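# Wheel the whiteboard into the adjoining room's yellow bay

## Task

Bring the whiteboard through to the neighbouring room and leave it in the yellow-taped bay there so that each of its four wheels sits fully within the tape and touches none of it. It only counts if the whiteboard stays there without the robot holding it. The task fails if the coffee table is not standing upright at the end, if the sliding door is banged open or closed, or if the robot falls or finishes leaning.

## Robot and tools

Robot: a Hello Robot Stretch 3, a single-arm mobile manipulator. It has a two-wheeled differential base (0.33 m long, 0.34 m wide), a lift that slides up a mast, and one telescoping arm that reaches out to the robot's RIGHT side, ending in a wrist with yaw, pitch and roll plus a two-finger gripper. The base cannot drive sideways, so moving the gripper forward or back means driving the base. Turning in place pivots about the point between the drive wheels, 0.05 m behind the front edge; with the arm in and wrist folded the sweep radius is 0.28 m, and an unfolded level wrist reaches past it.

Frames: the base frame sits on the floor between the drive wheels, x forward, y left, z up. hand_pose is reported in it, located where the closed fingertips meet; with all wrist joints at zero its x points up, y back along the arm toward the mast, z toward the rear. The odometry frame is the base frame as it was at the scene's start.

execute_actions: arguments "actions" (a list holding one action, or empty to just read state and images) and optional "cameras" (names from head_camera, nav_camera, wrist_camera or "all"; omitted/null/["all"] gives all, [] gives none; an unknown name rejects the call). One action may contain "base", "joints", or both, plus optional "contact_limits"; its motions begin together and may finish at different times. "base" holds exactly one command, both relative to where the base last reported itself: {"translate_m": d}, a straight drive of d metres, forward positive, range -1 to 1; or {"rotate_rad": d}, an on-the-spot turn of d radians, counter-clockwise (left) positive, range -3.2 to 3.2. "joints" is a single dictionary of absolute targets keyed by joint name: lift_m 0 to 1.1 (arm height on mast); arm_m 0 to 0.52 (extension); wrist_yaw_rad -1.345 to 4.42 (0 along the arm, positive toward the front, 3.0 folded over the base); wrist_pitch_rad -1.57 to 0.451 (0 level, negative tips fingers down); wrist_roll_rad -2.911 to 2.911 (0 fingers level side by side); gripper_m -0.089 to 0.179 (larger is wider; true fingertip gap is 0.007 m less when nearly shut, 0.025 m less when wide, zero below 0.007); head_pan_rad -3.953 to 1.73 (0 forward, positive left, -1.57 along the arm); head_tilt_rad -1.53 to 0.419 (0 level, negative down). Done tolerances: ±0.004 for lift, arm, gripper; ±0.02 for yaw, roll, head; ±0.05 for pitch. "contact_limits" accepts only arm_m: a motor_effort percent (1 to 100) at which the arm motion halts with contact_stop (negative sense when retracting); it also caps holding force until the next action. Values above the maximum are cut. Anything unknown or out of range rejects the call and nothing moves. Each action lasts at most 15 s. A joint or base left out of an action may keep pushing toward its previous target, unreported. If a result reports a stop, the remaining execute_actions, wait and finished_scene calls in that same reply are skipped.

wait: {"seconds": 0 to 10}; commands nothing and returns state and images. zoom_image: {"camera", "region": [x0, y0, x1, y1]} in pixels of that camera's latest full image, origin top-left, at most 504 by 504. finished_scene: {"scene": n} ends the scene for good after the last command is held and reports success.

Result lines: joint_positions; base_status and joint_status ("done" = reached target, for the base meaning the wheels turned enough even if slipping; "off_target" = stopped short and may still push; after contact_stop, time_out or torque_fault the old target is dropped). on_its_own lists uncommanded behaviour; "held at" there is a held target, not a position. motor_effort gives percent effort, positive toward higher values, with peak in brackets; readings carry fixed bias and noise. Positive wheel effort pushes forward. lidar_m: 12 sectors of 30 degrees, first straight ahead then counter-clockwise (4th left, 7th behind, 10th right), distances in metres from the base origin, in a plane 0.17 m high, 0.15 to 12 m, "-" for nothing; it misses glass and thin legs, and the robot's own parts block sectors when the lift is low. wrist_depth_mm and head_depth_mm: 7x7 median depths (45-1000 mm and 280-4000 mm; head image is sideways). base_odometry counts wheel turns; heading -3.142 to 3.142, left positive; turned_by_wheels and turned_by_imu give turn since last result; base_tilt in degrees, forward and right positive, with a few degrees of fixed bias. camera_calibration gives intrinsics and base-to-camera transforms.

Cameras: head_camera and nav_camera move with head pan/tilt; wrist_camera rides on the gripper.

Speed: full base speed (0.30 m/s, 1.9 rad/s) only with lift_m under 0.30, arm_m under 0.03 and wrist_yaw_rad over 2.54; otherwise 0.10 m/s and 0.63 rad/s.

Cautions: fold or unfold the wrist only with lift_m 0.32-0.95, pitch -0.4 and roll near 0; once folded the lift may go to 0.25. With yaw below -0.4 keep pitch at -0.5 or lower. Arm and lift stop and go slack on firm contact; a slack lift may sink under load. Base, wrist and head push without stopping; wrist servos overloaded for several seconds shut off for 10 s. Pushing on something rigid with the gripper above about 0.45 m, repeating a push after a contact_stop, driving while gripping something fixed, or snagging furniture (especially reversing) can tip the robot; if it leans, back off in small steps, release the contact and drop the lift to about 0.2. Grip by sending gripper_m below the object's width; release by opening at least 0.02 past the touch value. Avoid drops, hard hits, heavy pushes, a slammed door and knocking the coffee table. Loose items may occasionally get nudged by outside forces.

Each tool is called after "Emit:" as name([rows], argument=value, ...), one row to a line, values as JSON.

## Session

Emit:
execute_actions(actions=[])

Scene clock: 0.00 s.
base_odometry: x=+0.000 y=+0.000 heading=+0.000 (m, m, rad; odometry frame)
turned_by_wheels: +0.000 (rad since the last result)
turned_by_imu: +0.000 (rad since the last result)
base_tilt: forward=+1.1 right=+0.2 (deg)
lidar_m: 1.16 1.10 0.96 0.68 0.64 0.66 0.87 1.62 1.66 1.61 3.12 1.12
head_depth_mm: 1673 1681 1666 1663 1660 1661 1658 / 1530 1533 1532 1523 1515 1522 1520 / 1415 1419 1411 1412 1406 1408 1399 / 1315 1310 1287 1293 1304 1300 1301 / 1227 1216 1195 1207 1219 1216 1213 / 1149 1133 1128 1130 1146 1140 1142 / 1084 1070 1060 1063 1080 1075 1073
base_status: not commanded
joint_positions: lift_m=+0.325 arm_m=+0.000 wrist_yaw_rad=+2.857 wrist_pitch_rad=-0.557 wrist_roll_rad=+0.012 gripper_m=+0.037 head_pan_rad=-0.001 head_tilt_rad=-0.019
joint_status: not commanded
motor_effort: left_wheel=-1 right_wheel=+0 lift_m=+28 arm_m=+0 wrist_yaw_rad=+0 wrist_pitch_rad=+6 wrist_roll_rad=+0 gripper_m=+1 head_pan_rad=+0 head_tilt_rad=+1 (%)
hand_pose: x=+0.0362 y=+0.0518 z=+0.3078 quat_wxyz=(+0.290, +0.704, +0.095, +0.642) (m; base frame)
wrist_depth_mm: - 640 756 946 - - 870 / - 698 809 931 923 926 874 / 575 - 763 749 747 741 752 / 626 - 639 640 635 638 641 / 557 545 567 560 567 557 553 / 489 - - 492 - 490 491 / - - - 435 436 435 438
pictures: head_camera (sideways: a quarter turn clockwise sets it upright), nav_camera (sideways: a quarter turn counterclockwise sets it upright), wrist_camera
Images, in order (width x height): head_camera 896x504, nav_camera 672x504, wrist_camera 644x364.

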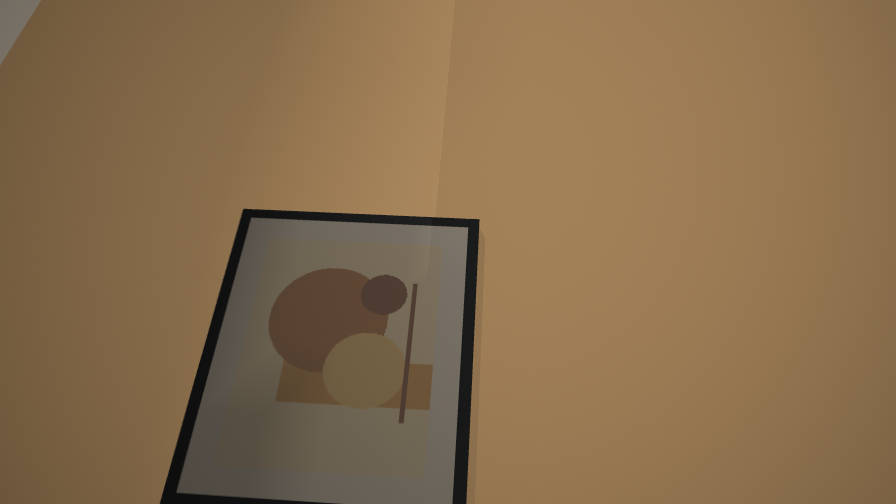

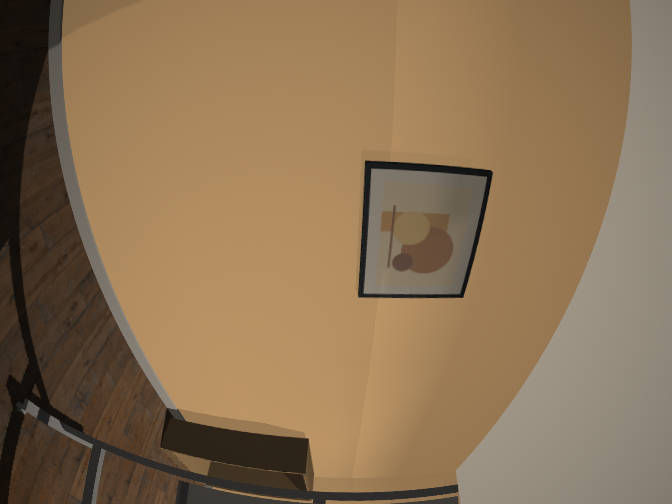

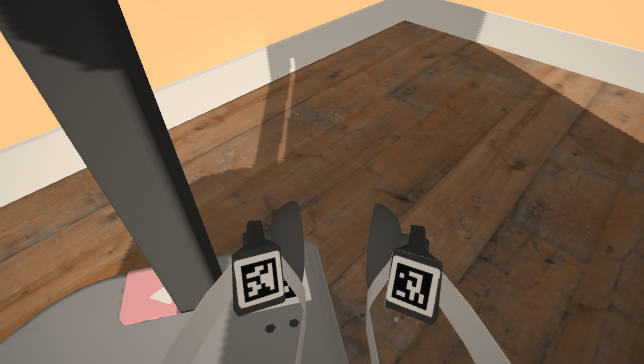

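Emit:
execute_actions([
  {"joints":{"head_pan_rad":-0.9,"head_tilt_rad":-0.5}},
], cameras=["head_camera","nav_camera"])

Emit:
execute_actions([
  {"joints":{"head_pan_rad":-1.8,"head_tilt_rad":-0.5}},
], cameras=["head_camera","nav_camera"])

Emit:
execute_actions([
  {"joints":{"head_pan_rad":-2.7,"head_tilt_rad":-0.5}},
], cameras=["head_camera","nav_camera"])

Scene clock: 9.50 s.
base_odometry: x=+0.000 y=+0.000 heading=+0.000 (m, m, rad; odometry frame)
turned_by_wheels: +0.000 (rad since the last result)
turned_by_imu: -0.001 (rad since the last result)
base_tilt: forward=+1.1 right=+0.2 (deg)
lidar_m: 1.16 1.10 0.96 0.68 0.64 0.66 0.87 1.62 1.66 1.61 3.11 1.12
head_depth_mm: 992 1070 1155 1246 2347 1745 1465 / 983 1052 1141 1226 2324 1684 1461 / 972 1044 1130 1212 2300 1672 1450 / 958 1032 1113 1194 2285 1665 1441 / 949 1020 1100 1179 2256 1649 1427 / 939 1009 1096 1167 2150 1610 1373 / 2508 2373 2220 2388 2213 1717 1411
base_status: not commanded
joint_positions: lift_m=+0.325 arm_m=+0.000 wrist_yaw_rad=+2.857 wrist_pitch_rad=-0.557 wrist_roll_rad=+0.012 gripper_m=+0.037 head_pan_rad=-0.893 head_tilt_rad=-0.494
joint_status: all done
motor_effort: left_wheel=+0(0) right_wheel=-1(0) lift_m=+28(28) arm_m=-1(0) wrist_yaw_rad=-1(0) wrist_pitch_rad=+6(6) wrist_roll_rad=+0(0) gripper_m=+0(0) head_pan_rad=-3(32) head_tilt_rad=-2(17) (%)
hand_pose: x=+0.0362 y=+0.0518 z=+0.3078 quat_wxyz=(+0.290, +0.704, +0.095, +0.642) (m; base frame)
wrist_depth_mm: - 642 746 923 - - 879 / - 703 814 915 910 927 879 / 578 - 752 749 753 748 755 / 619 - 637 636 638 641 627 / 550 546 569 558 569 555 559 / 489 - - 488 - 488 486 / - - - 437 436 434 439
pictures: head_camera (sideways: a quarter turn clockwise sets it upright), nav_camera (sideways: a quarter turn counterclockwise sets it upright)
camera_calibration (this result's frames):
head_camera: T_world_to_cam=[[-0.310418, 0.304829, -0.9004, 1.19135], [0.774752, 0.629969, -0.0538251, 0.0680936], [0.550817, -0.714295, -0.431721, 0.516472], [0, 0, 0, 1]] pos_world=[0.0325781, -0.0371404, 1.29932]
nav_camera: T_world_to_cam=[[0.340849, -0.360111, 0.868414, -1.08992], [-0.757275, -0.652553, 0.0266299, 0.0239478], [0.557096, -0.666705, -0.495125, 0.592259], [0, 0, 0, 1]] pos_world=[0.0596893, 0.0179967, 1.23911]
Images, in order (width x height): head_camera 896x504, nav_camera 672x504.

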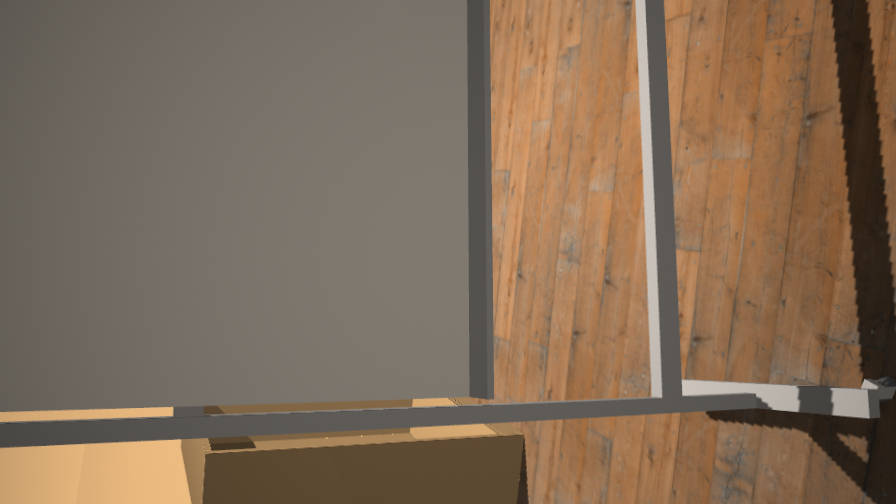

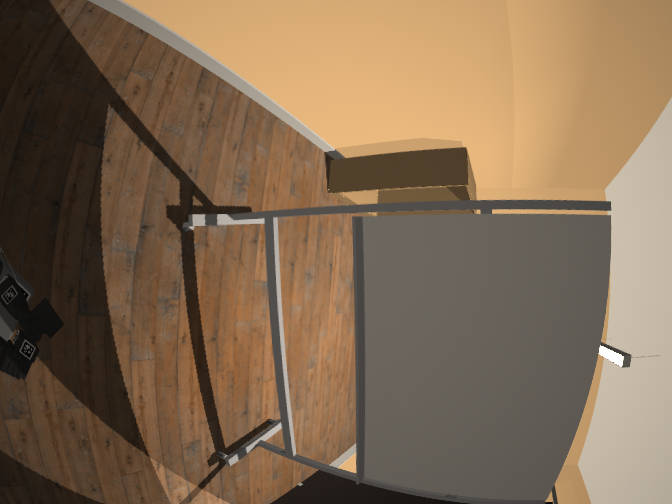

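Scene clock: 10.53 s.
base_odometry: x=+0.000 y=+0.000 heading=+0.000 (m, m, rad; odometry frame)
turned_by_wheels: +0.000 (rad since the last result)
turned_by_imu: +0.000 (rad since the last result)
base_tilt: forward=+1.1 right=+0.2 (deg)
lidar_m: 1.16 1.10 0.96 0.68 0.65 0.66 0.87 1.62 1.66 1.61 3.12 1.12
head_depth_mm: 1573 1651 1748 1831 1945 1810 1460 / 1716 1784 1887 2011 2084 1797 1455 / - - - 3072 2235 1776 1450 / 1918 2022 2232 2435 2278 1767 1435 / 2102 2269 2448 2655 2247 1750 1429 / 2298 2460 2645 2808 2136 1745 1423 / 1290 1367 1451 2773 2039 1728 1408
base_status: not commanded
joint_positions: lift_m=+0.325 arm_m=+0.000 wrist_yaw_rad=+2.857 wrist_pitch_rad=-0.557 wrist_roll_rad=+0.012 gripper_m=+0.037 head_pan_rad=-1.793 head_tilt_rad=-0.494
joint_status: all done
motor_effort: left_wheel=-1(0) right_wheel=+0(0) lift_m=+28(28) arm_m=+0(0) wrist_yaw_rad=+0(0) wrist_pitch_rad=+6(6) wrist_roll_rad=+0(0) gripper_m=+0(0) head_pan_rad=-2(28) head_tilt_rad=-2(4) (%)
hand_pose: x=+0.0362 y=+0.0518 z=+0.3078 quat_wxyz=(+0.290, +0.704, +0.095, +0.642) (m; base frame)
wrist_depth_mm: - 642 751 955 - - 863 / - 701 805 912 919 937 874 / 586 - 761 753 745 749 755 / 615 - 634 632 632 629 633 / 548 545 569 551 571 557 555 / 488 - - 485 - 488 489 / - - - 435 437 438 439
pictures: head_camera (sideways: a quarter turn clockwise sets it upright), nav_camera (sideways: a quarter turn counterclockwise sets it upright)
camera_calibration (this result's frames):
head_camera: T_world_to_cam=[[0.045878, 0.432892, -0.900277, 1.18901], [0.975069, -0.215274, -0.0538238, 0.06687], [-0.217107, -0.875363, -0.431976, 0.521488], [0, 0, 0, 1]] pos_world=[-0.00653382, -0.0438271, 1.29931]
nav_camera: T_world_to_cam=[[-0.070263, -0.491084, 0.868274, -1.08723], [-0.981894, 0.187554, 0.0266205, 0.0253302], [-0.175921, -0.850682, -0.49537, 0.59705], [0, 0, 0, 1]] pos_world=[0.0535129, -0.0307737, 1.2391]
Images, in order (width x height): head_camera 896x504, nav_camera 672x504.

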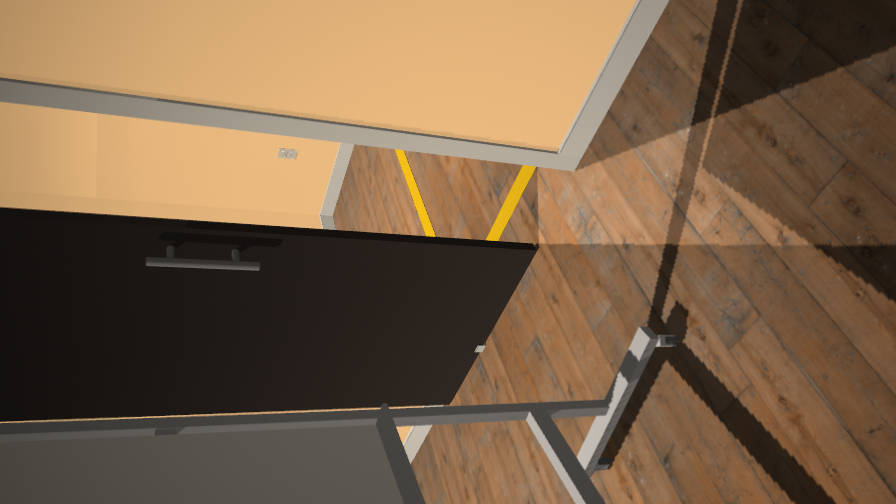

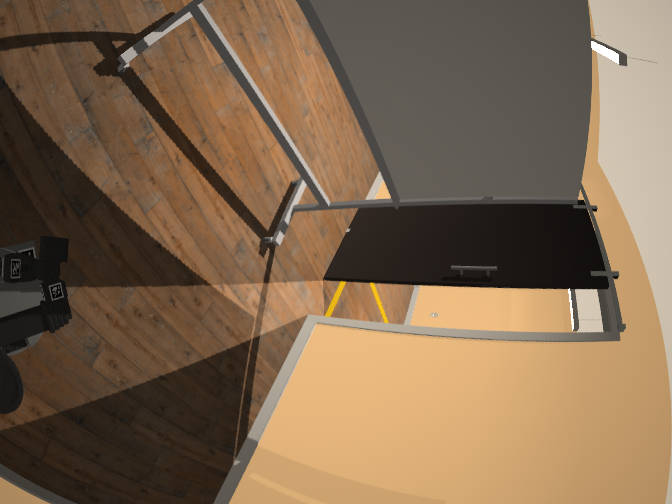

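Scene clock: 11.57 s.
base_odometry: x=+0.000 y=+0.000 heading=+0.000 (m, m, rad; odometry frame)
turned_by_wheels: +0.000 (rad since the last result)
turned_by_imu: +0.000 (rad since the last result)
base_tilt: forward=+1.1 right=+0.3 (deg)
lidar_m: 1.16 1.10 0.96 0.68 0.64 0.66 0.87 1.62 1.67 1.61 3.11 1.12
head_depth_mm: 1435 1445 1459 1460 1461 1460 1395 / 1451 1564 1690 1787 1907 1735 1457 / 1430 1541 1669 1818 1985 1788 1448 / 1424 1525 1644 1784 1971 1761 1440 / 1404 1507 1624 1771 1934 1749 1429 / 1383 1483 1605 1742 1900 1738 1416 / 1369 1476 1587 1715 1865 1723 1407
base_status: not commanded
joint_positions: lift_m=+0.325 arm_m=+0.000 wrist_yaw_rad=+2.857 wrist_pitch_rad=-0.557 wrist_roll_rad=+0.012 gripper_m=+0.037 head_pan_rad=-2.693 head_tilt_rad=-0.494
joint_status: all done
motor_effort: left_wheel=+0(0) right_wheel=+0(0) lift_m=+28(28) arm_m=+0(1) wrist_yaw_rad=-1(0) wrist_pitch_rad=+6(6) wrist_roll_rad=+0(0) gripper_m=+0(1) head_pan_rad=-2(33) head_tilt_rad=-2(2) (%)
hand_pose: x=+0.0362 y=+0.0518 z=+0.3078 quat_wxyz=(+0.290, +0.704, +0.095, +0.642) (m; base frame)
wrist_depth_mm: - 644 750 938 - - 868 / - 703 806 928 934 932 881 / 580 - 751 754 744 754 754 / 618 - 636 635 632 637 643 / 550 542 568 550 565 556 553 / 488 - - 487 - 486 490 / - - - 435 439 438 437
pictures: head_camera (sideways: a quarter turn clockwise sets it upright), nav_camera (sideways: a quarter turn counterclockwise sets it upright)
camera_calibration (this result's frames):
head_camera: T_world_to_cam=[[0.367663, 0.233176, -0.900251, 1.18702], [0.437485, -0.897613, -0.0538235, 0.0701489], [-0.820628, -0.374058, -0.432031, 0.525241], [0, 0, 0, 1]] pos_world=[-0.0360841, -0.0173469, 1.29931]
nav_camera: T_world_to_cam=[[-0.428403, -0.250247, 0.868244, -1.08501], [-0.46344, 0.885728, 0.0266185, 0.0221702], [-0.77569, -0.390976, -0.495423, 0.600776], [0, 0, 0, 1]] pos_world=[0.0114699, -0.0562673, 1.2391]
Images, in order (width x height): head_camera 896x504, nav_camera 672x504.

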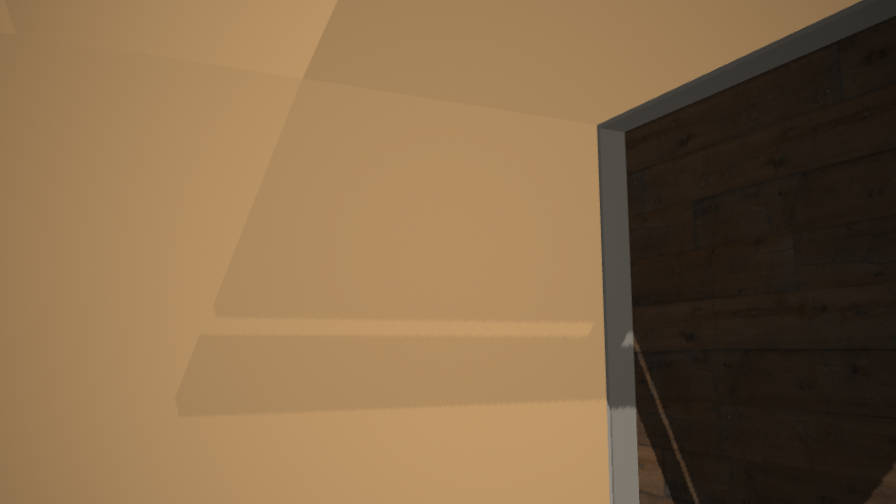

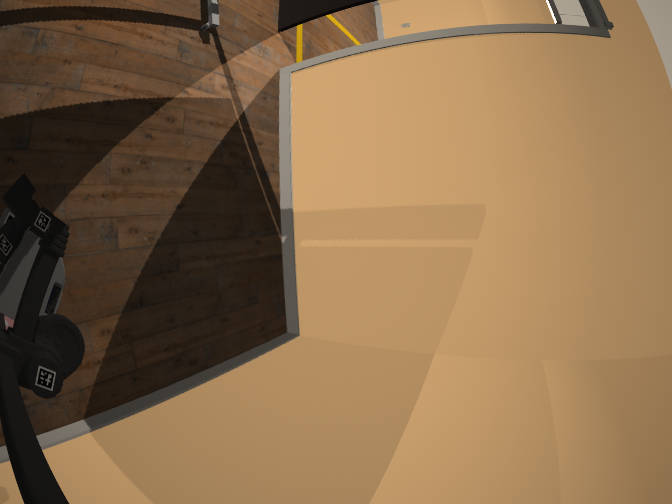

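Emit:
execute_actions([
  {"joints":{"lift_m":0.28,"head_pan_rad":0,"head_tilt_rad":-0.6}},
], cameras=[])

Emit:
execute_actions([
  {"base":{"rotate_rad":-2.114}},
], cameras=["head_camera","nav_camera"])

Scene clock: 90.17 s.
base_odometry: x=+0.000 y=+0.000 heading=+0.000 (m, m, rad; odometry frame)
turned_by_wheels: +0.000 (rad since the last result)
turned_by_imu: -0.001 (rad since the last result)
base_tilt: forward=+1.1 right=+0.2 (deg)
lidar_m: 1.16 1.10 0.96 0.68 0.64 0.66 0.87 1.62 1.66 1.61 3.11 1.12
head_depth_mm: 1371 1526 1736 2014 2036 1629 1363 / 1278 1416 1586 1818 1965 1622 1354 / 1201 1320 1473 1660 1858 1620 1349 / 1125 1230 1368 1528 1728 1604 1338 / 1064 1159 1272 1406 1580 1594 1336 / 1001 1089 1193 1311 1460 1543 1322 / 954 1032 1119 1227 1357 1483 1313
base_status: not commanded
joint_positions: lift_m=+0.281 arm_m=+0.000 wrist_yaw_rad=+2.857 wrist_pitch_rad=-0.557 wrist_roll_rad=+0.012 gripper_m=+0.037 head_pan_rad=-0.007 head_tilt_rad=-0.593
joint_status: all done
motor_effort: left_wheel=+0(0) right_wheel=-1(0) lift_m=+15(24) arm_m=+0(0) wrist_yaw_rad=+0(0) wrist_pitch_rad=+6(6) wrist_roll_rad=+0(0) gripper_m=+1(1) head_pan_rad=+3(33) head_tilt_rad=-3(8) (%)
hand_pose: x=+0.0362 y=+0.0518 z=+0.2633 quat_wxyz=(+0.290, +0.704, +0.095, +0.642) (m; base frame)
wrist_depth_mm: - 636 749 933 - 984 867 / - 697 779 827 833 837 829 / 580 - 682 673 676 680 665 / 577 - 574 569 575 574 570 / 497 - 532 497 514 502 495 / - - - 447 - 438 441 / - - - - 392 391 395
pictures: none
No camera images: the call's "cameras" was empty. Leave "cameras" out to get every camera's image.

Scene clock: 92.67 s.
base_odometry: x=+0.000 y=+0.000 heading=-2.114 (m, m, rad; odometry frame)
turned_by_wheels: -2.114 (rad since the last result)
turned_by_imu: -2.085 (rad since the last result)
base_tilt: forward=+1.1 right=+0.3 (deg)
lidar_m: 1.65 1.61 3.11 1.12 1.17 1.10 0.98 0.68 0.64 0.66 0.85 1.62
head_depth_mm: 1372 1479 1598 1739 1858 1641 1361 / 1422 1537 1674 1827 1949 1623 1358 / 1492 1607 1759 1922 2004 1618 1349 / 1557 1673 1841 2026 1990 1601 1338 / 1625 1760 1946 2140 1977 1591 1328 / 3930 - 3484 2451 1953 1582 1322 / - - 2234 2351 1941 1575 1316
base_status: done
joint_positions: lift_m=+0.281 arm_m=+0.000 wrist_yaw_rad=+2.857 wrist_pitch_rad=-0.557 wrist_roll_rad=+0.012 gripper_m=+0.037 head_pan_rad=-0.007 head_tilt_rad=-0.593
joint_status: not commanded
motor_effort: left_wheel=+2(11) right_wheel=-3(7) lift_m=+16(16) arm_m=+0(0) wrist_yaw_rad=+0(1) wrist_pitch_rad=+7(6) wrist_roll_rad=+0(0) gripper_m=+0(0) head_pan_rad=+2(2) head_tilt_rad=-3(2) (%)
hand_pose: x=+0.0362 y=+0.0518 z=+0.2633 quat_wxyz=(+0.290, +0.704, +0.095, +0.642) (m; base frame)
wrist_depth_mm: - - - - - - - / - 819 826 823 828 839 829 / 681 - 678 683 673 679 679 / 571 - 570 578 570 572 574 / 496 - 527 495 510 499 498 / - - - 449 - 439 439 / - - - - 392 394 393
pictures: head_camera (sideways: a quarter turn clockwise sets it upright), nav_camera (sideways: a quarter turn counterclockwise sets it upright)
camera_calibration (this result's frames):
head_camera: T_world_to_cam=[[-0.519893, -0.0469267, -0.852941, 1.13072], [-0.00302579, 0.998585, -0.0530953, 0.071881], [0.854226, -0.0250231, -0.519299, 0.628577], [0, 0, 0, 1]] pos_world=[0.0511267, -0.00298923, 1.29468]
nav_camera: T_world_to_cam=[[0.578466, 0.0355423, 0.814932, -1.02163], [0.0287246, -0.999318, 0.0231945, 0.0236289], [0.8152, 0.00999133, -0.579093, 0.699932], [0, 0, 0, 1]] pos_world=[0.0197179, 0.0529308, 1.23734]
Images, in order (width x height): head_camera 896x504, nav_camera 672x504.

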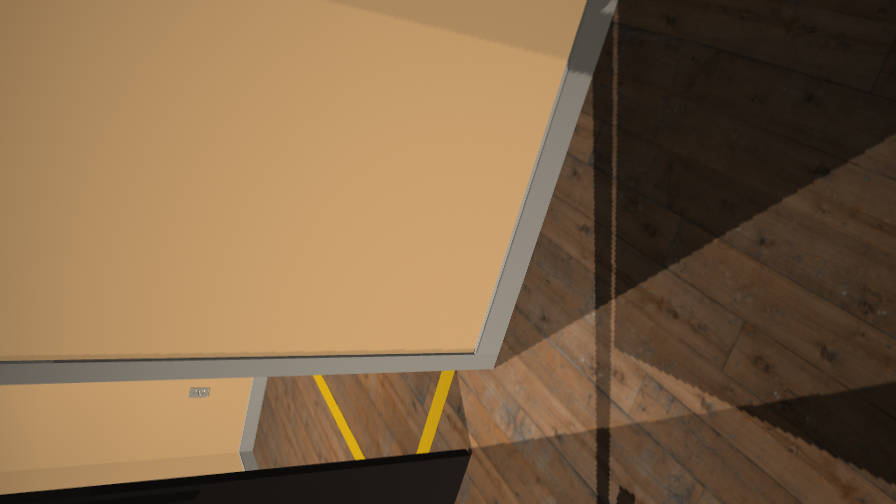

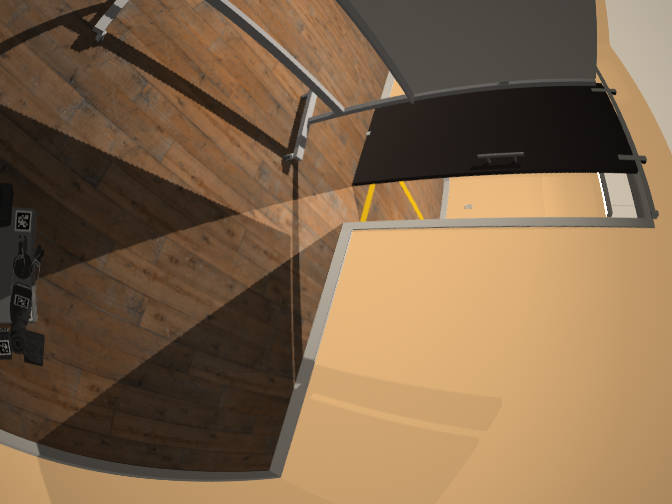

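Emit:
execute_actions([
  {"base":{"translate_m":1.0}},
], cameras=[])

Emit:
execute_actions([
  {"base":{"translate_m":0.36}},
], cameras=[])

Emit:
execute_actions([
  {"base":{"rotate_rad":1.14}},
], cameras=["head_camera","nav_camera"])

Scene clock: 104.13 s.
base_odometry: x=-0.517 y=-0.856 heading=-2.114 (m, m, rad; odometry frame)
turned_by_wheels: +0.000 (rad since the last result)
turned_by_imu: +0.003 (rad since the last result)
base_tilt: forward=+1.1 right=+0.3 (deg)
lidar_m: 0.74 0.95 0.91 2.75 1.39 2.00 1.65 1.15 1.08 1.10 0.76 0.72
head_depth_mm: 586 630 680 739 809 896 1001 / 608 657 712 777 855 951 1075 / 636 686 749 821 908 1014 1157 / 663 720 787 866 964 1087 1238 / 693 755 829 918 1033 1171 1283 / 726 795 878 982 1103 1262 1319 / 756 830 926 1053 1811 1529 1314
base_status: done
joint_positions: lift_m=+0.281 arm_m=+0.000 wrist_yaw_rad=+2.857 wrist_pitch_rad=-0.557 wrist_roll_rad=+0.012 gripper_m=+0.037 head_pan_rad=-0.007 head_tilt_rad=-0.594
joint_status: not commanded
motor_effort: left_wheel=+2(10) right_wheel=-3(5) lift_m=+16(16) arm_m=+0(0) wrist_yaw_rad=+0(1) wrist_pitch_rad=+6(6) wrist_roll_rad=+0(0) gripper_m=+0(1) head_pan_rad=+2(3) head_tilt_rad=-2(2) (%)
hand_pose: x=+0.0362 y=+0.0518 z=+0.2633 quat_wxyz=(+0.290, +0.704, +0.095, +0.642) (m; base frame)
wrist_depth_mm: - - - - - - - / - 822 822 832 790 828 831 / 676 - 674 687 676 676 685 / 566 - 571 572 579 574 570 / 493 - 524 498 511 499 498 / - - - 448 - 435 439 / - - - - 393 392 393
pictures: none
No camera images: the call's "cameras" was empty. Leave "cameras" out to get every camera's image.

Scene clock: 107.00 s.
base_odometry: x=-0.703 y=-1.164 heading=-2.114 (m, m, rad; odometry frame)
turned_by_wheels: +0.000 (rad since the last result)
turned_by_imu: +0.001 (rad since the last result)
base_tilt: forward=+1.1 right=+0.2 (deg)
lidar_m: 0.41 0.53 1.08 0.82 2.46 1.63 1.90 1.31 1.24 0.61 0.42 0.40
head_depth_mm: 305 328 355 385 422 466 522 / 318 343 372 405 446 495 557 / 331 359 390 427 473 529 601 / 346 376 410 452 503 566 651 / 362 394 432 479 536 612 710 / 379 415 458 510 576 663 781 / 399 438 486 545 622 723 856
base_status: done
joint_positions: lift_m=+0.281 arm_m=+0.000 wrist_yaw_rad=+2.857 wrist_pitch_rad=-0.557 wrist_roll_rad=+0.012 gripper_m=+0.037 head_pan_rad=-0.007 head_tilt_rad=-0.594
joint_status: not commanded
motor_effort: left_wheel=+2(12) right_wheel=-3(4) lift_m=+16(16) arm_m=+0(0) wrist_yaw_rad=+0(1) wrist_pitch_rad=+6(6) wrist_roll_rad=+0(0) gripper_m=+0(1) head_pan_rad=+2(2) head_tilt_rad=-2(2) (%)
hand_pose: x=+0.0362 y=+0.0518 z=+0.2633 quat_wxyz=(+0.290, +0.704, +0.095, +0.642) (m; base frame)
wrist_depth_mm: - - 987 - - - - / - 826 790 823 819 829 820 / 674 - 683 682 678 677 682 / 574 - 573 573 575 580 556 / 497 - 523 496 515 500 496 / - - - 441 - 437 441 / - - - - 393 394 393
pictures: none
No camera images: the call's "cameras" was empty. Leave "cameras" out to get every camera's image.

Scene clock: 108.93 s.
base_odometry: x=-0.703 y=-1.164 heading=-0.974 (m, m, rad; odometry frame)
turned_by_wheels: +1.140 (rad since the last result)
turned_by_imu: +1.123 (rad since the last result)
base_tilt: forward=+1.1 right=+0.2 (deg)
lidar_m: 1.50 0.82 1.63 2.32 1.71 1.28 1.24 0.55 0.41 0.40 0.42 0.58
head_depth_mm: 1223 1182 1142 1101 1077 1507 1364 / 2141 2131 1728 1645 1566 1488 1319 / 2203 2404 2637 2642 2006 1611 1347 / 2199 2409 2640 2613 1984 1603 1338 / 2214 2399 2673 2593 1978 1585 1331 / 2230 2414 2666 2569 1951 1587 1326 / 2233 2433 2656 2525 1934 1494 1250
base_status: done
joint_positions: lift_m=+0.281 arm_m=+0.000 wrist_yaw_rad=+2.857 wrist_pitch_rad=-0.557 wrist_roll_rad=+0.012 gripper_m=+0.037 head_pan_rad=-0.007 head_tilt_rad=-0.594
joint_status: not commanded
motor_effort: left_wheel=-3(9) right_wheel=+2(8) lift_m=+16(16) arm_m=+0(1) wrist_yaw_rad=+0(0) wrist_pitch_rad=+6(6) wrist_roll_rad=+0(0) gripper_m=+0(0) head_pan_rad=+3(3) head_tilt_rad=-2(2) (%)
hand_pose: x=+0.0362 y=+0.0518 z=+0.2633 quat_wxyz=(+0.290, +0.704, +0.095, +0.642) (m; base frame)
wrist_depth_mm: - - - - - - - / - 821 812 830 837 827 847 / 677 - 679 675 678 677 550 / 575 - 577 572 570 577 566 / 497 - 524 497 507 501 496 / - - - 444 - 442 438 / - - - - 393 394 392
pictures: head_camera (sideways: a quarter turn clockwise sets it upright), nav_camera (sideways: a quarter turn counterclockwise sets it upright)
camera_calibration (this result's frames):
head_camera: T_world_to_cam=[[-0.520467, -0.0469454, -0.85259, 1.13027], [-0.00310529, 0.998585, -0.0530885, 0.0718726], [0.853876, -0.0249833, -0.519877, 0.62933], [0, 0, 0, 1]] pos_world=[0.0511219, -0.00298723, 1.29465]
nav_camera: T_world_to_cam=[[0.579015, 0.0355638, 0.814541, -1.02113], [0.0287839, -0.999317, 0.0231704, 0.0236599], [0.814808, 0.0100297, -0.579644, 0.70065], [0, 0, 0, 1]] pos_world=[0.019672, 0.0529317, 1.23733]
Images, in order (width x height): head_camera 896x504, nav_camera 672x504.

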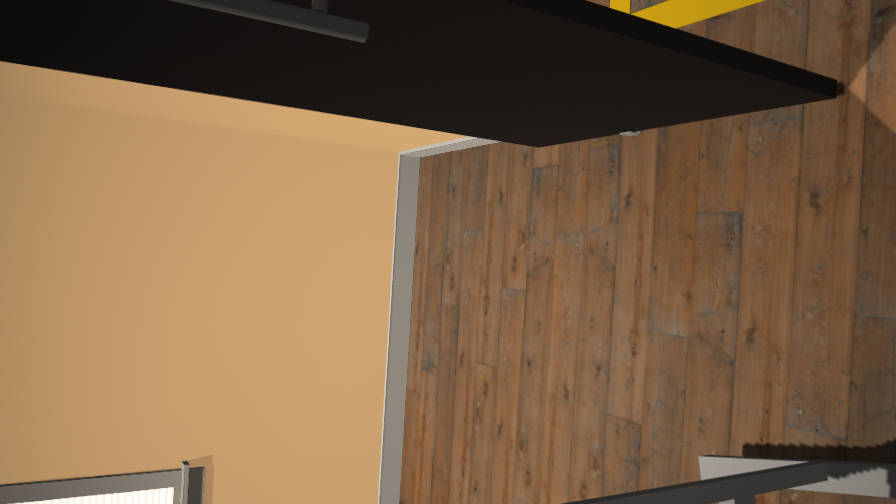

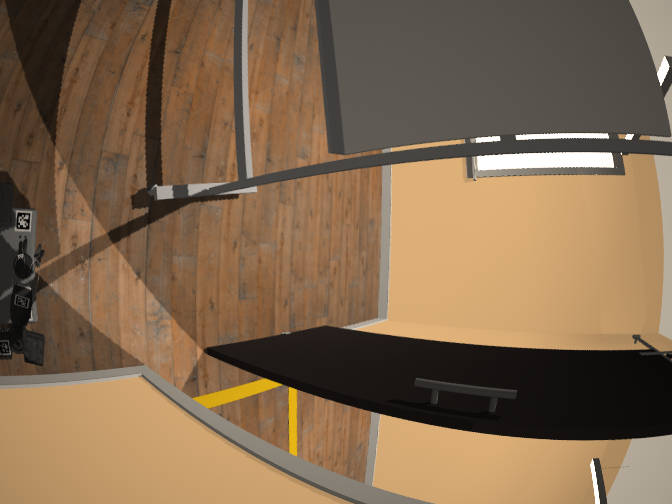

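Emit:
execute_actions([
  {"joints":{"lift_m":0.36,"wrist_pitch_rad":-0.4,"gripper_m":0.0,"head_pan_rad":-0.5,"head_tilt_rad":-1.0}},
], cameras=[])

Emit:
execute_actions([
  {"joints":{"wrist_yaw_rad":1.15},"base":{"translate_m":0.35}},
])

Scene clock: 149.27 s.
base_odometry: x=-0.703 y=-1.164 heading=-0.974 (m, m, rad; odometry frame)
turned_by_wheels: +0.000 (rad since the last result)
turned_by_imu: -0.001 (rad since the last result)
base_tilt: forward=+1.1 right=+0.2 (deg)
lidar_m: 1.50 0.82 1.64 2.32 1.71 1.28 1.24 0.55 0.41 0.40 0.42 0.58
head_depth_mm: 506 558 611 673 747 841 962 / 2648 634 707 804 912 1060 1140 / 2721 2273 1891 1008 1167 1250 1151 / 2623 2191 1887 1629 1426 1271 1142 / 877 1039 1275 1553 1419 1268 1141 / 1176 1480 1783 1605 1414 1255 1135 / 2084 2153 1849 1590 1405 1251 1132
base_status: not commanded
joint_positions: lift_m=+0.359 arm_m=+0.000 wrist_yaw_rad=+2.857 wrist_pitch_rad=-0.419 wrist_roll_rad=+0.012 gripper_m=+0.000 head_pan_rad=-0.493 head_tilt_rad=-0.988
joint_status: all done
motor_effort: left_wheel=-3(3) right_wheel=+2(2) lift_m=+39(39) arm_m=+0(0) wrist_yaw_rad=+0(0) wrist_pitch_rad=+10(10) wrist_roll_rad=+0(0) gripper_m=-3(98) head_pan_rad=-3(26) head_tilt_rad=-4(19) (%)
hand_pose: x=+0.0417 y=+0.0705 z=+0.3719 quat_wxyz=(+0.244, +0.709, +0.046, +0.660) (m; base frame)
wrist_depth_mm: - - - - - - 736 / - - - - - - - / - - - - - - - / 818 - 828 831 830 832 849 / 688 - 688 - 685 693 620 / 589 578 607 - 608 596 600 / 514 519 - 532 519 518 520
pictures: none
No camera images: the call's "cameras" was empty. Leave "cameras" out to get every camera's image.

Scene clock: 154.00 s.
base_odometry: x=-0.506 y=-1.454 heading=-0.974 (m, m, rad; odometry frame)
turned_by_wheels: +0.000 (rad since the last result)
turned_by_imu: +0.000 (rad since the last result)
base_tilt: forward=+1.1 right=+0.3 (deg)
lidar_m: 1.80 0.51 2.29 1.56 2.19 1.63 1.45 0.57 0.42 0.41 0.42 0.59
head_depth_mm: 2668 2303 1935 1652 1455 889 986 / 533 635 1874 1644 1445 1290 1139 / 584 676 780 953 1390 1287 1169 / 717 830 970 1161 1376 1275 1145 / 912 1080 1325 1556 1422 1263 1141 / 1220 1582 1790 1605 1409 1257 1135 / 1987 2170 1852 1595 1403 1256 1128
base_status: done
joint_positions: lift_m=+0.359 arm_m=+0.000 wrist_yaw_rad=+1.152 wrist_pitch_rad=-0.419 wrist_roll_rad=+0.012 gripper_m=+0.000 head_pan_rad=-0.493 head_tilt_rad=-0.988
joint_status: all done
motor_effort: left_wheel=-3(5) right_wheel=+2(4) lift_m=+39(39) arm_m=+0(0) wrist_yaw_rad=-1(3) wrist_pitch_rad=+10(10) wrist_roll_rad=+0(0) gripper_m=-3(3) head_pan_rad=-2(3) head_tilt_rad=-4(4) (%)
hand_pose: x=+0.1835 y=-0.2360 z=+0.3719 quat_wxyz=(+0.658, +0.502, -0.503, +0.250) (m; base frame)
wrist_depth_mm: - - - 491 - - - / - - - 538 - - - / - - - 590 - - - / 827 822 830 654 842 840 833 / 688 681 698 - 701 692 694 / 590 593 590 - 610 594 226 / 508 515 516 519 520 519 231
pictures: head_camera (sideways: a quarter turn clockwise sets it upright), nav_camera (sideways: a quarter turn counterclockwise sets it upright), wrist_camera
camera_calibration (this result's frames):
head_camera: T_world_to_cam=[[-0.735351, 0.337707, -0.587548, 0.786151], [0.446496, 0.893645, -0.0451728, 0.0587991], [0.509804, -0.295555, -0.807928, 1.00609], [0, 0, 0, 1]] pos_world=[0.0389326, -0.0206774, 1.27741]
nav_camera: T_world_to_cam=[[0.764973, -0.366082, 0.529906, -0.651351], [-0.435986, -0.89992, 0.00768682, 0.0466609], [0.474059, -0.236912, -0.848022, 1.05176], [0, 0, 0, 1]] pos_world=[0.0200142, 0.0527173, 1.23671]
wrist_camera: T_world_to_cam=[[-0.378462, -0.925615, 0.00189839, -0.143436], [-0.548128, 0.222463, -0.806267, 0.482866], [0.74587, -0.306182, -0.591549, 0.174117], [0, 0, 0, 1]] pos_world=[0.0805187, -0.186875, 0.49259]
Images, in order (width x height): head_camera 896x504, nav_camera 672x504, wrist_camera 644x364.

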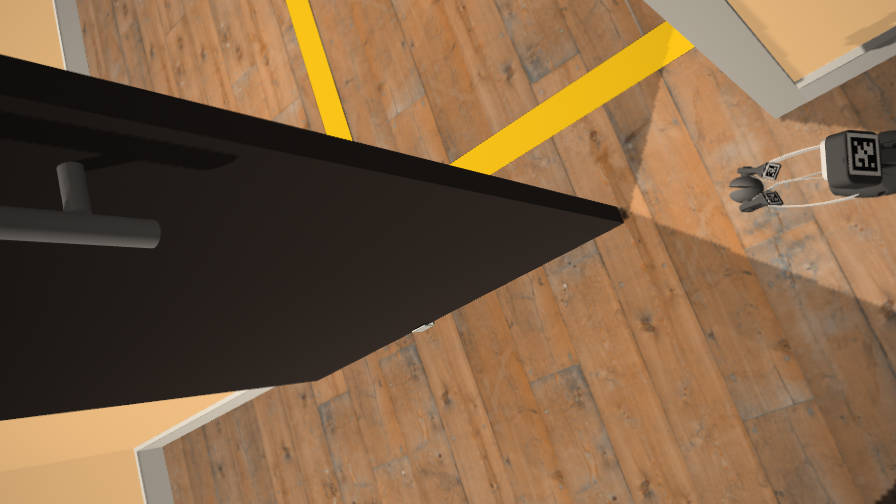

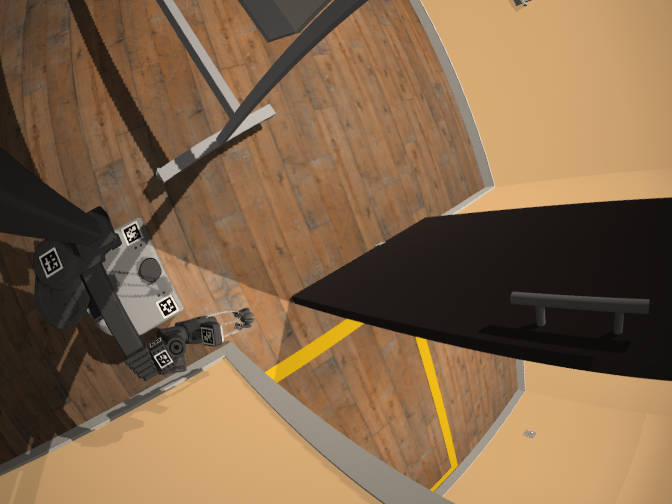

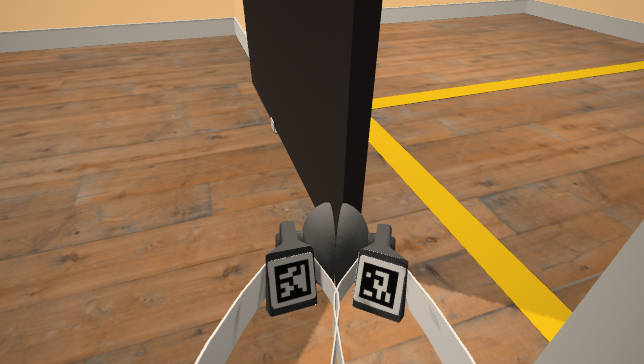

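Emit:
execute_actions([
  {"joints":{"wrist_yaw_rad":0.95,"arm_m":0.105},"base":{"translate_m":0.2}},
])

Scene clock: 180.70 s.
base_odometry: x=-0.393 y=-1.619 heading=-0.974 (m, m, rad; odometry frame)
turned_by_wheels: +0.000 (rad since the last result)
turned_by_imu: -0.001 (rad since the last result)
base_tilt: forward=+1.1 right=+0.2 (deg)
lidar_m: 1.83 2.07 0.36 1.54 2.42 1.84 1.46 0.58 0.42 0.41 0.45 0.53
head_depth_mm: 393 476 546 624 1425 1293 1162 / 527 564 641 722 851 1273 1154 / 616 689 779 897 1055 1244 1151 / 741 847 987 1182 1378 1272 1146 / 930 1102 1350 1550 1417 1262 1140 / 1455 1838 1847 1606 1410 1257 1132 / 1836 2075 1844 1593 1401 1251 1131
base_status: done
joint_positions: lift_m=+0.359 arm_m=+0.105 wrist_yaw_rad=+0.952 wrist_pitch_rad=-0.419 wrist_roll_rad=+0.012 gripper_m=+0.000 head_pan_rad=-0.493 head_tilt_rad=-0.988
joint_status: all done
motor_effort: left_wheel=-4(4) right_wheel=+2(5) lift_m=+39(39) arm_m=+3(2) wrist_yaw_rad=-1(2) wrist_pitch_rad=+10(10) wrist_roll_rad=+0(0) gripper_m=-4(3) head_pan_rad=-2(3) head_tilt_rad=-4(4) (%)
hand_pose: x=+0.1612 y=-0.3799 z=+0.3719 quat_wxyz=(+0.679, +0.449, -0.551, +0.183) (m; base frame)
wrist_depth_mm: - 617 193 - - - - / - - 214 - - - - / - 996 239 - - - - / 831 825 299 835 829 838 844 / 684 686 414 - 692 689 694 / 587 590 573 - 610 594 598 / 515 515 493 505 516 520 514
pictures: head_camera (sideways: a quarter turn clockwise sets it upright), nav_camera (sideways: a quarter turn counterclockwise sets it upright), wrist_camera
camera_calibration (this result's frames):
head_camera: T_world_to_cam=[[-0.735387, 0.337747, -0.587481, 0.786064], [0.446513, 0.893636, -0.0451703, 0.0587958], [0.509738, -0.295535, -0.807977, 1.00616], [0, 0, 0, 1]] pos_world=[0.0389304, -0.0206772, 1.27741]
nav_camera: T_world_to_cam=[[0.765003, -0.36612, 0.529836, -0.651259], [-0.436007, -0.899911, 0.00768336, 0.0466655], [0.473992, -0.23689, -0.848066, 1.05181], [0, 0, 0, 1]] pos_world=[0.0200107, 0.0527195, 1.23671]
wrist_camera: T_world_to_cam=[[-0.55544, -0.831554, 0.00189863, -0.220833], [-0.492757, 0.327298, -0.806267, 0.53355], [0.669833, -0.448768, -0.591549, 0.104789], [0, 0, 0, 1]] pos_world=[0.07006, -0.311239, 0.492591]
Images, in order (width x height): head_camera 896x504, nav_camera 672x504, wrist_camera 644x364.

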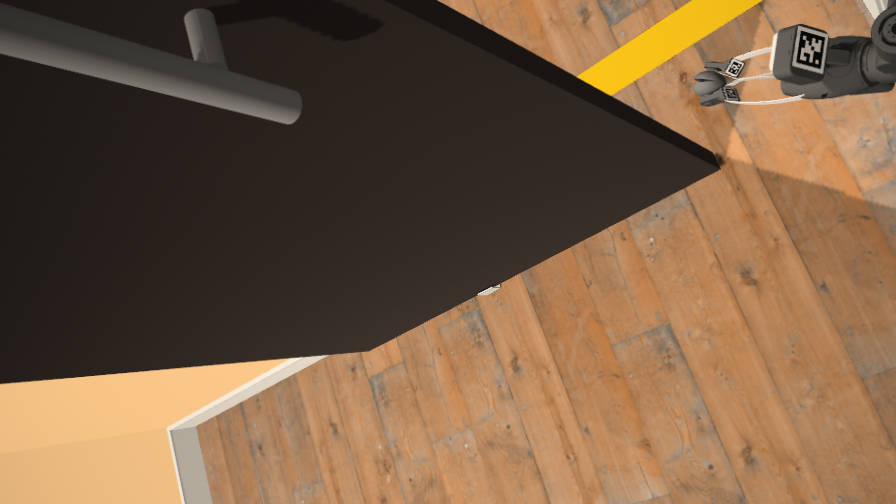

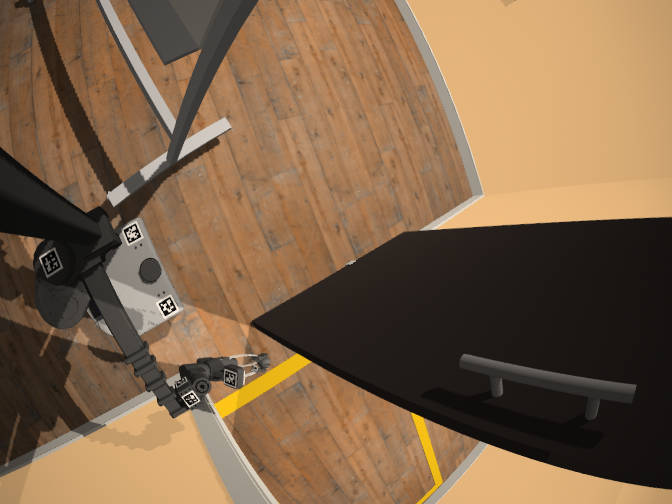

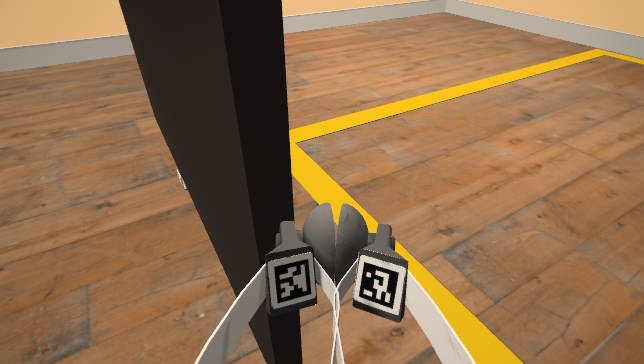

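Emit:
execute_actions([
  {"base":{"translate_m":0.15}},
])

Scene clock: 187.33 s.
base_odometry: x=-0.309 y=-1.744 heading=-0.974 (m, m, rad; odometry frame)
turned_by_wheels: +0.000 (rad since the last result)
turned_by_imu: -0.015 (rad since the last result)
base_tilt: forward=+1.1 right=+0.3 (deg)
lidar_m: 1.75 1.90 0.31 0.30 2.41 2.00 1.55 0.59 0.45 2.45 0.42 0.53
head_depth_mm: 458 492 478 603 707 1289 1165 / 523 576 640 718 821 1025 1155 / 609 680 772 890 1049 1235 1150 / 727 832 972 1165 1374 1271 1144 / 901 1071 1311 1545 1417 1265 1137 / 1393 1756 1817 1607 1409 1256 1133 / 1709 1976 1835 1590 1407 1249 1132
base_status: done
joint_positions: lift_m=+0.360 arm_m=+0.105 wrist_yaw_rad=+0.950 wrist_pitch_rad=-0.420 wrist_roll_rad=+0.012 gripper_m=+0.000 head_pan_rad=-0.493 head_tilt_rad=-0.989
joint_status: not commanded
motor_effort: left_wheel=-1(8) right_wheel=+0(28) lift_m=+34(40) arm_m=+2(3) wrist_yaw_rad=+0(7) wrist_pitch_rad=+10(23) wrist_roll_rad=+0(0) gripper_m=-3(4) head_pan_rad=-2(3) head_tilt_rad=-4(4) (%)
hand_pose: x=+0.1609 y=-0.3801 z=+0.3719 quat_wxyz=(+0.680, +0.448, -0.551, +0.182) (m; base frame)
wrist_depth_mm: - 536 171 142 - - - / - - 199 155 - - - / - 984 236 170 - - - / 829 824 293 190 835 835 829 / 682 695 402 - 698 701 702 / 588 595 572 - 614 591 594 / 515 514 500 296 518 519 519
pictures: head_camera (sideways: a quarter turn clockwise sets it upright), nav_camera (sideways: a quarter turn counterclockwise sets it upright), wrist_camera
camera_calibration (this result's frames):
head_camera: T_world_to_cam=[[-0.7356, 0.338219, -0.586942, 0.785362], [0.446834, 0.893477, -0.0451505, 0.058768], [0.509148, -0.295478, -0.808369, 1.00667], [0, 0, 0, 1]] pos_world=[0.0389079, -0.0206822, 1.27738]
nav_camera: T_world_to_cam=[[0.765172, -0.366585, 0.52927, -0.650524], [-0.436352, -0.899743, 0.00765542, 0.046704], [0.473401, -0.236806, -0.848419, 1.05228], [0, 0, 0, 1]] pos_world=[0.0199929, 0.0527347, 1.23672]
wrist_camera: T_world_to_cam=[[-0.556929, -0.830558, 0.0018674, -0.220611], [-0.49282, 0.328648, -0.805679, 0.533812], [0.66855, -0.449626, -0.592349, 0.105099], [0, 0, 0, 1]] pos_world=[0.0699447, -0.311411, 0.492748]
Images, in order (width x height): head_camera 896x504, nav_camera 672x504, wrist_camera 644x364.

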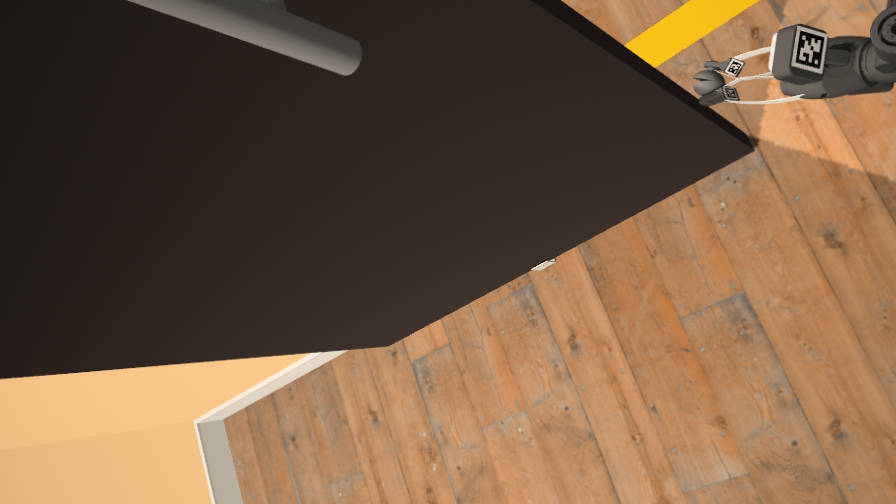

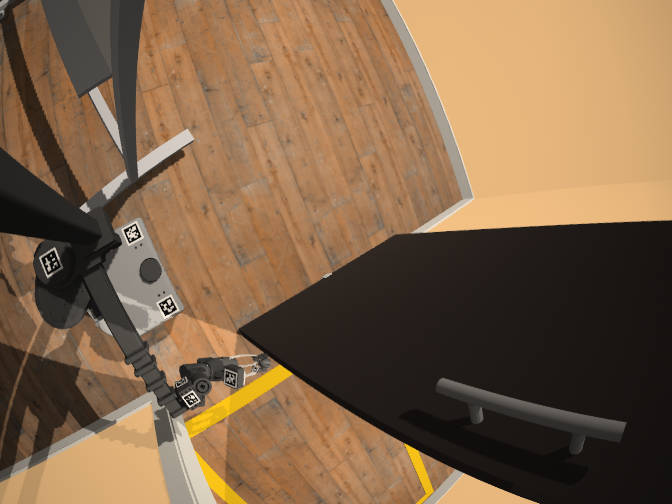

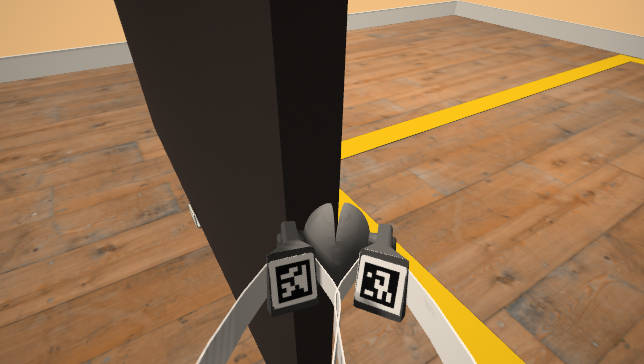

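Emit:
execute_actions([
  {"base":{"translate_m":0.25},"joints":{"head_pan_rad":-0.9}},
])

Scene clock: 200.57 s.
base_odometry: x=-0.169 y=-1.950 heading=-0.974 (m, m, rad; odometry frame)
turned_by_wheels: +0.000 (rad since the last result)
turned_by_imu: -0.013 (rad since the last result)
base_tilt: forward=+1.1 right=+0.3 (deg)
lidar_m: 1.58 1.64 2.05 2.19 1.61 2.26 1.62 0.60 0.61 2.46 0.41 0.52
head_depth_mm: 2309 2287 1932 1649 1449 1291 1196 / 356 410 1790 1638 1441 1300 1124 / 383 438 512 625 1365 1276 1151 / 356 426 555 697 900 1219 1146 / 453 532 641 810 1095 1264 1139 / 498 595 736 965 1339 1254 1136 / 553 675 862 1199 1398 1250 1127
base_status: done
joint_positions: lift_m=+0.360 arm_m=+0.105 wrist_yaw_rad=+0.949 wrist_pitch_rad=-0.420 wrist_roll_rad=+0.012 gripper_m=+0.000 head_pan_rad=-0.893 head_tilt_rad=-0.989
joint_status: all done
motor_effort: left_wheel=-1(6) right_wheel=+0(25) lift_m=+34(34) arm_m=+3(3) wrist_yaw_rad=+1(5) wrist_pitch_rad=+11(22) wrist_roll_rad=+0(0) gripper_m=-3(3) head_pan_rad=-3(22) head_tilt_rad=-3(4) (%)
hand_pose: x=+0.1607 y=-0.3803 z=+0.3719 quat_wxyz=(+0.680, +0.448, -0.551, +0.182) (m; base frame)
wrist_depth_mm: - 479 166 126 - - - / - 785 193 138 - - - / - 986 229 152 - - - / 827 826 282 170 832 839 840 / 691 684 381 - 703 691 694 / 583 593 559 - 608 592 599 / 514 518 502 279 514 521 520
pictures: head_camera (sideways: a quarter turn clockwise sets it upright), nav_camera (sideways: a quarter turn counterclockwise sets it upright), wrist_camera
camera_calibration (this result's frames):
head_camera: T_world_to_cam=[[-0.546095, 0.597944, -0.586723, 0.783921], [0.759304, 0.649169, -0.0451425, 0.0568514], [0.353889, -0.470153, -0.808529, 1.00783], [0, 0, 0, 1]] pos_world=[0.028269, -0.031814, 1.27737]
nav_camera: T_world_to_cam=[[0.562287, -0.63557, 0.52904, -0.648987], [-0.752093, -0.659012, 0.00764407, 0.0486448], [0.343786, -0.402186, -0.848562, 1.05325], [0, 0, 0, 1]] pos_world=[0.0394086, 0.043185, 1.23672]
wrist_camera: T_world_to_cam=[[-0.557678, -0.830055, 0.00186341, -0.220504], [-0.492594, 0.329144, -0.805615, 0.533918], [0.668091, -0.450192, -0.592437, 0.104995], [0, 0, 0, 1]] pos_world=[0.0698884, -0.311498, 0.492746]
Images, in order (width x height): head_camera 896x504, nav_camera 672x504, wrist_camera 644x364.

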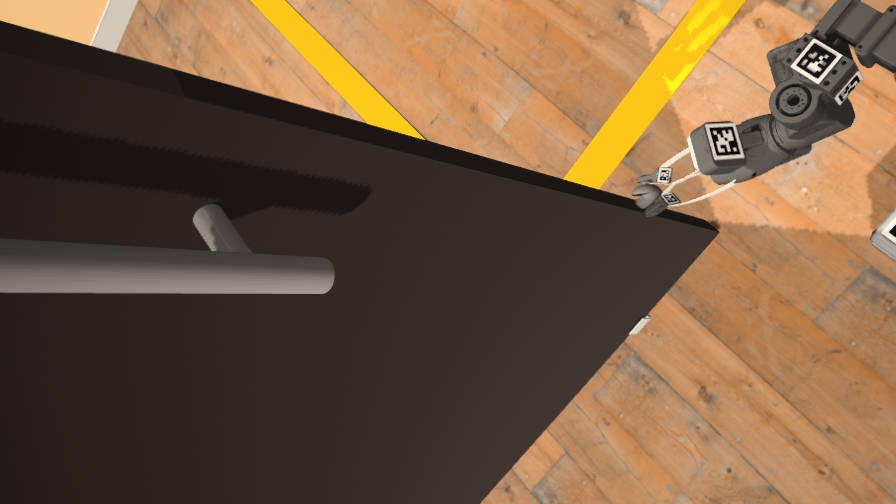

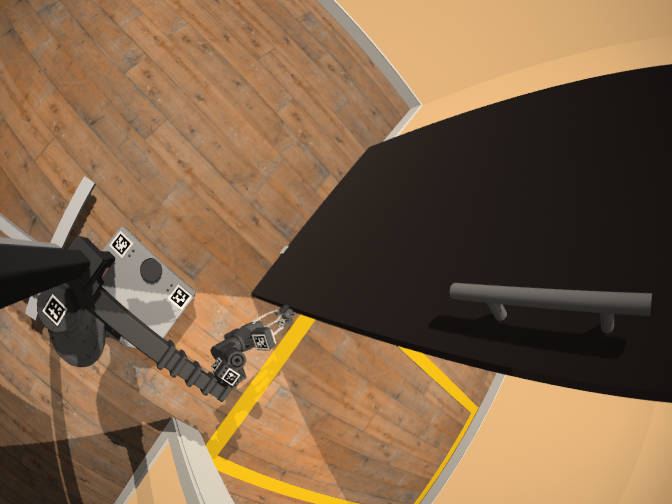

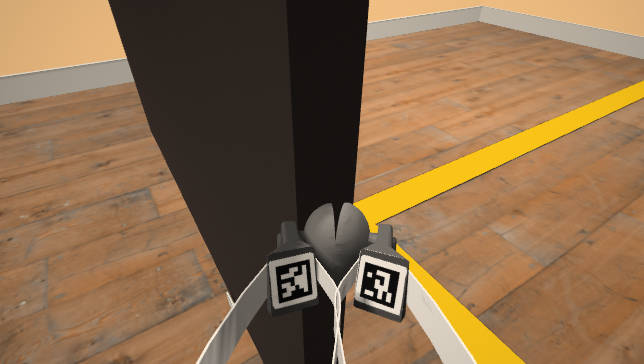

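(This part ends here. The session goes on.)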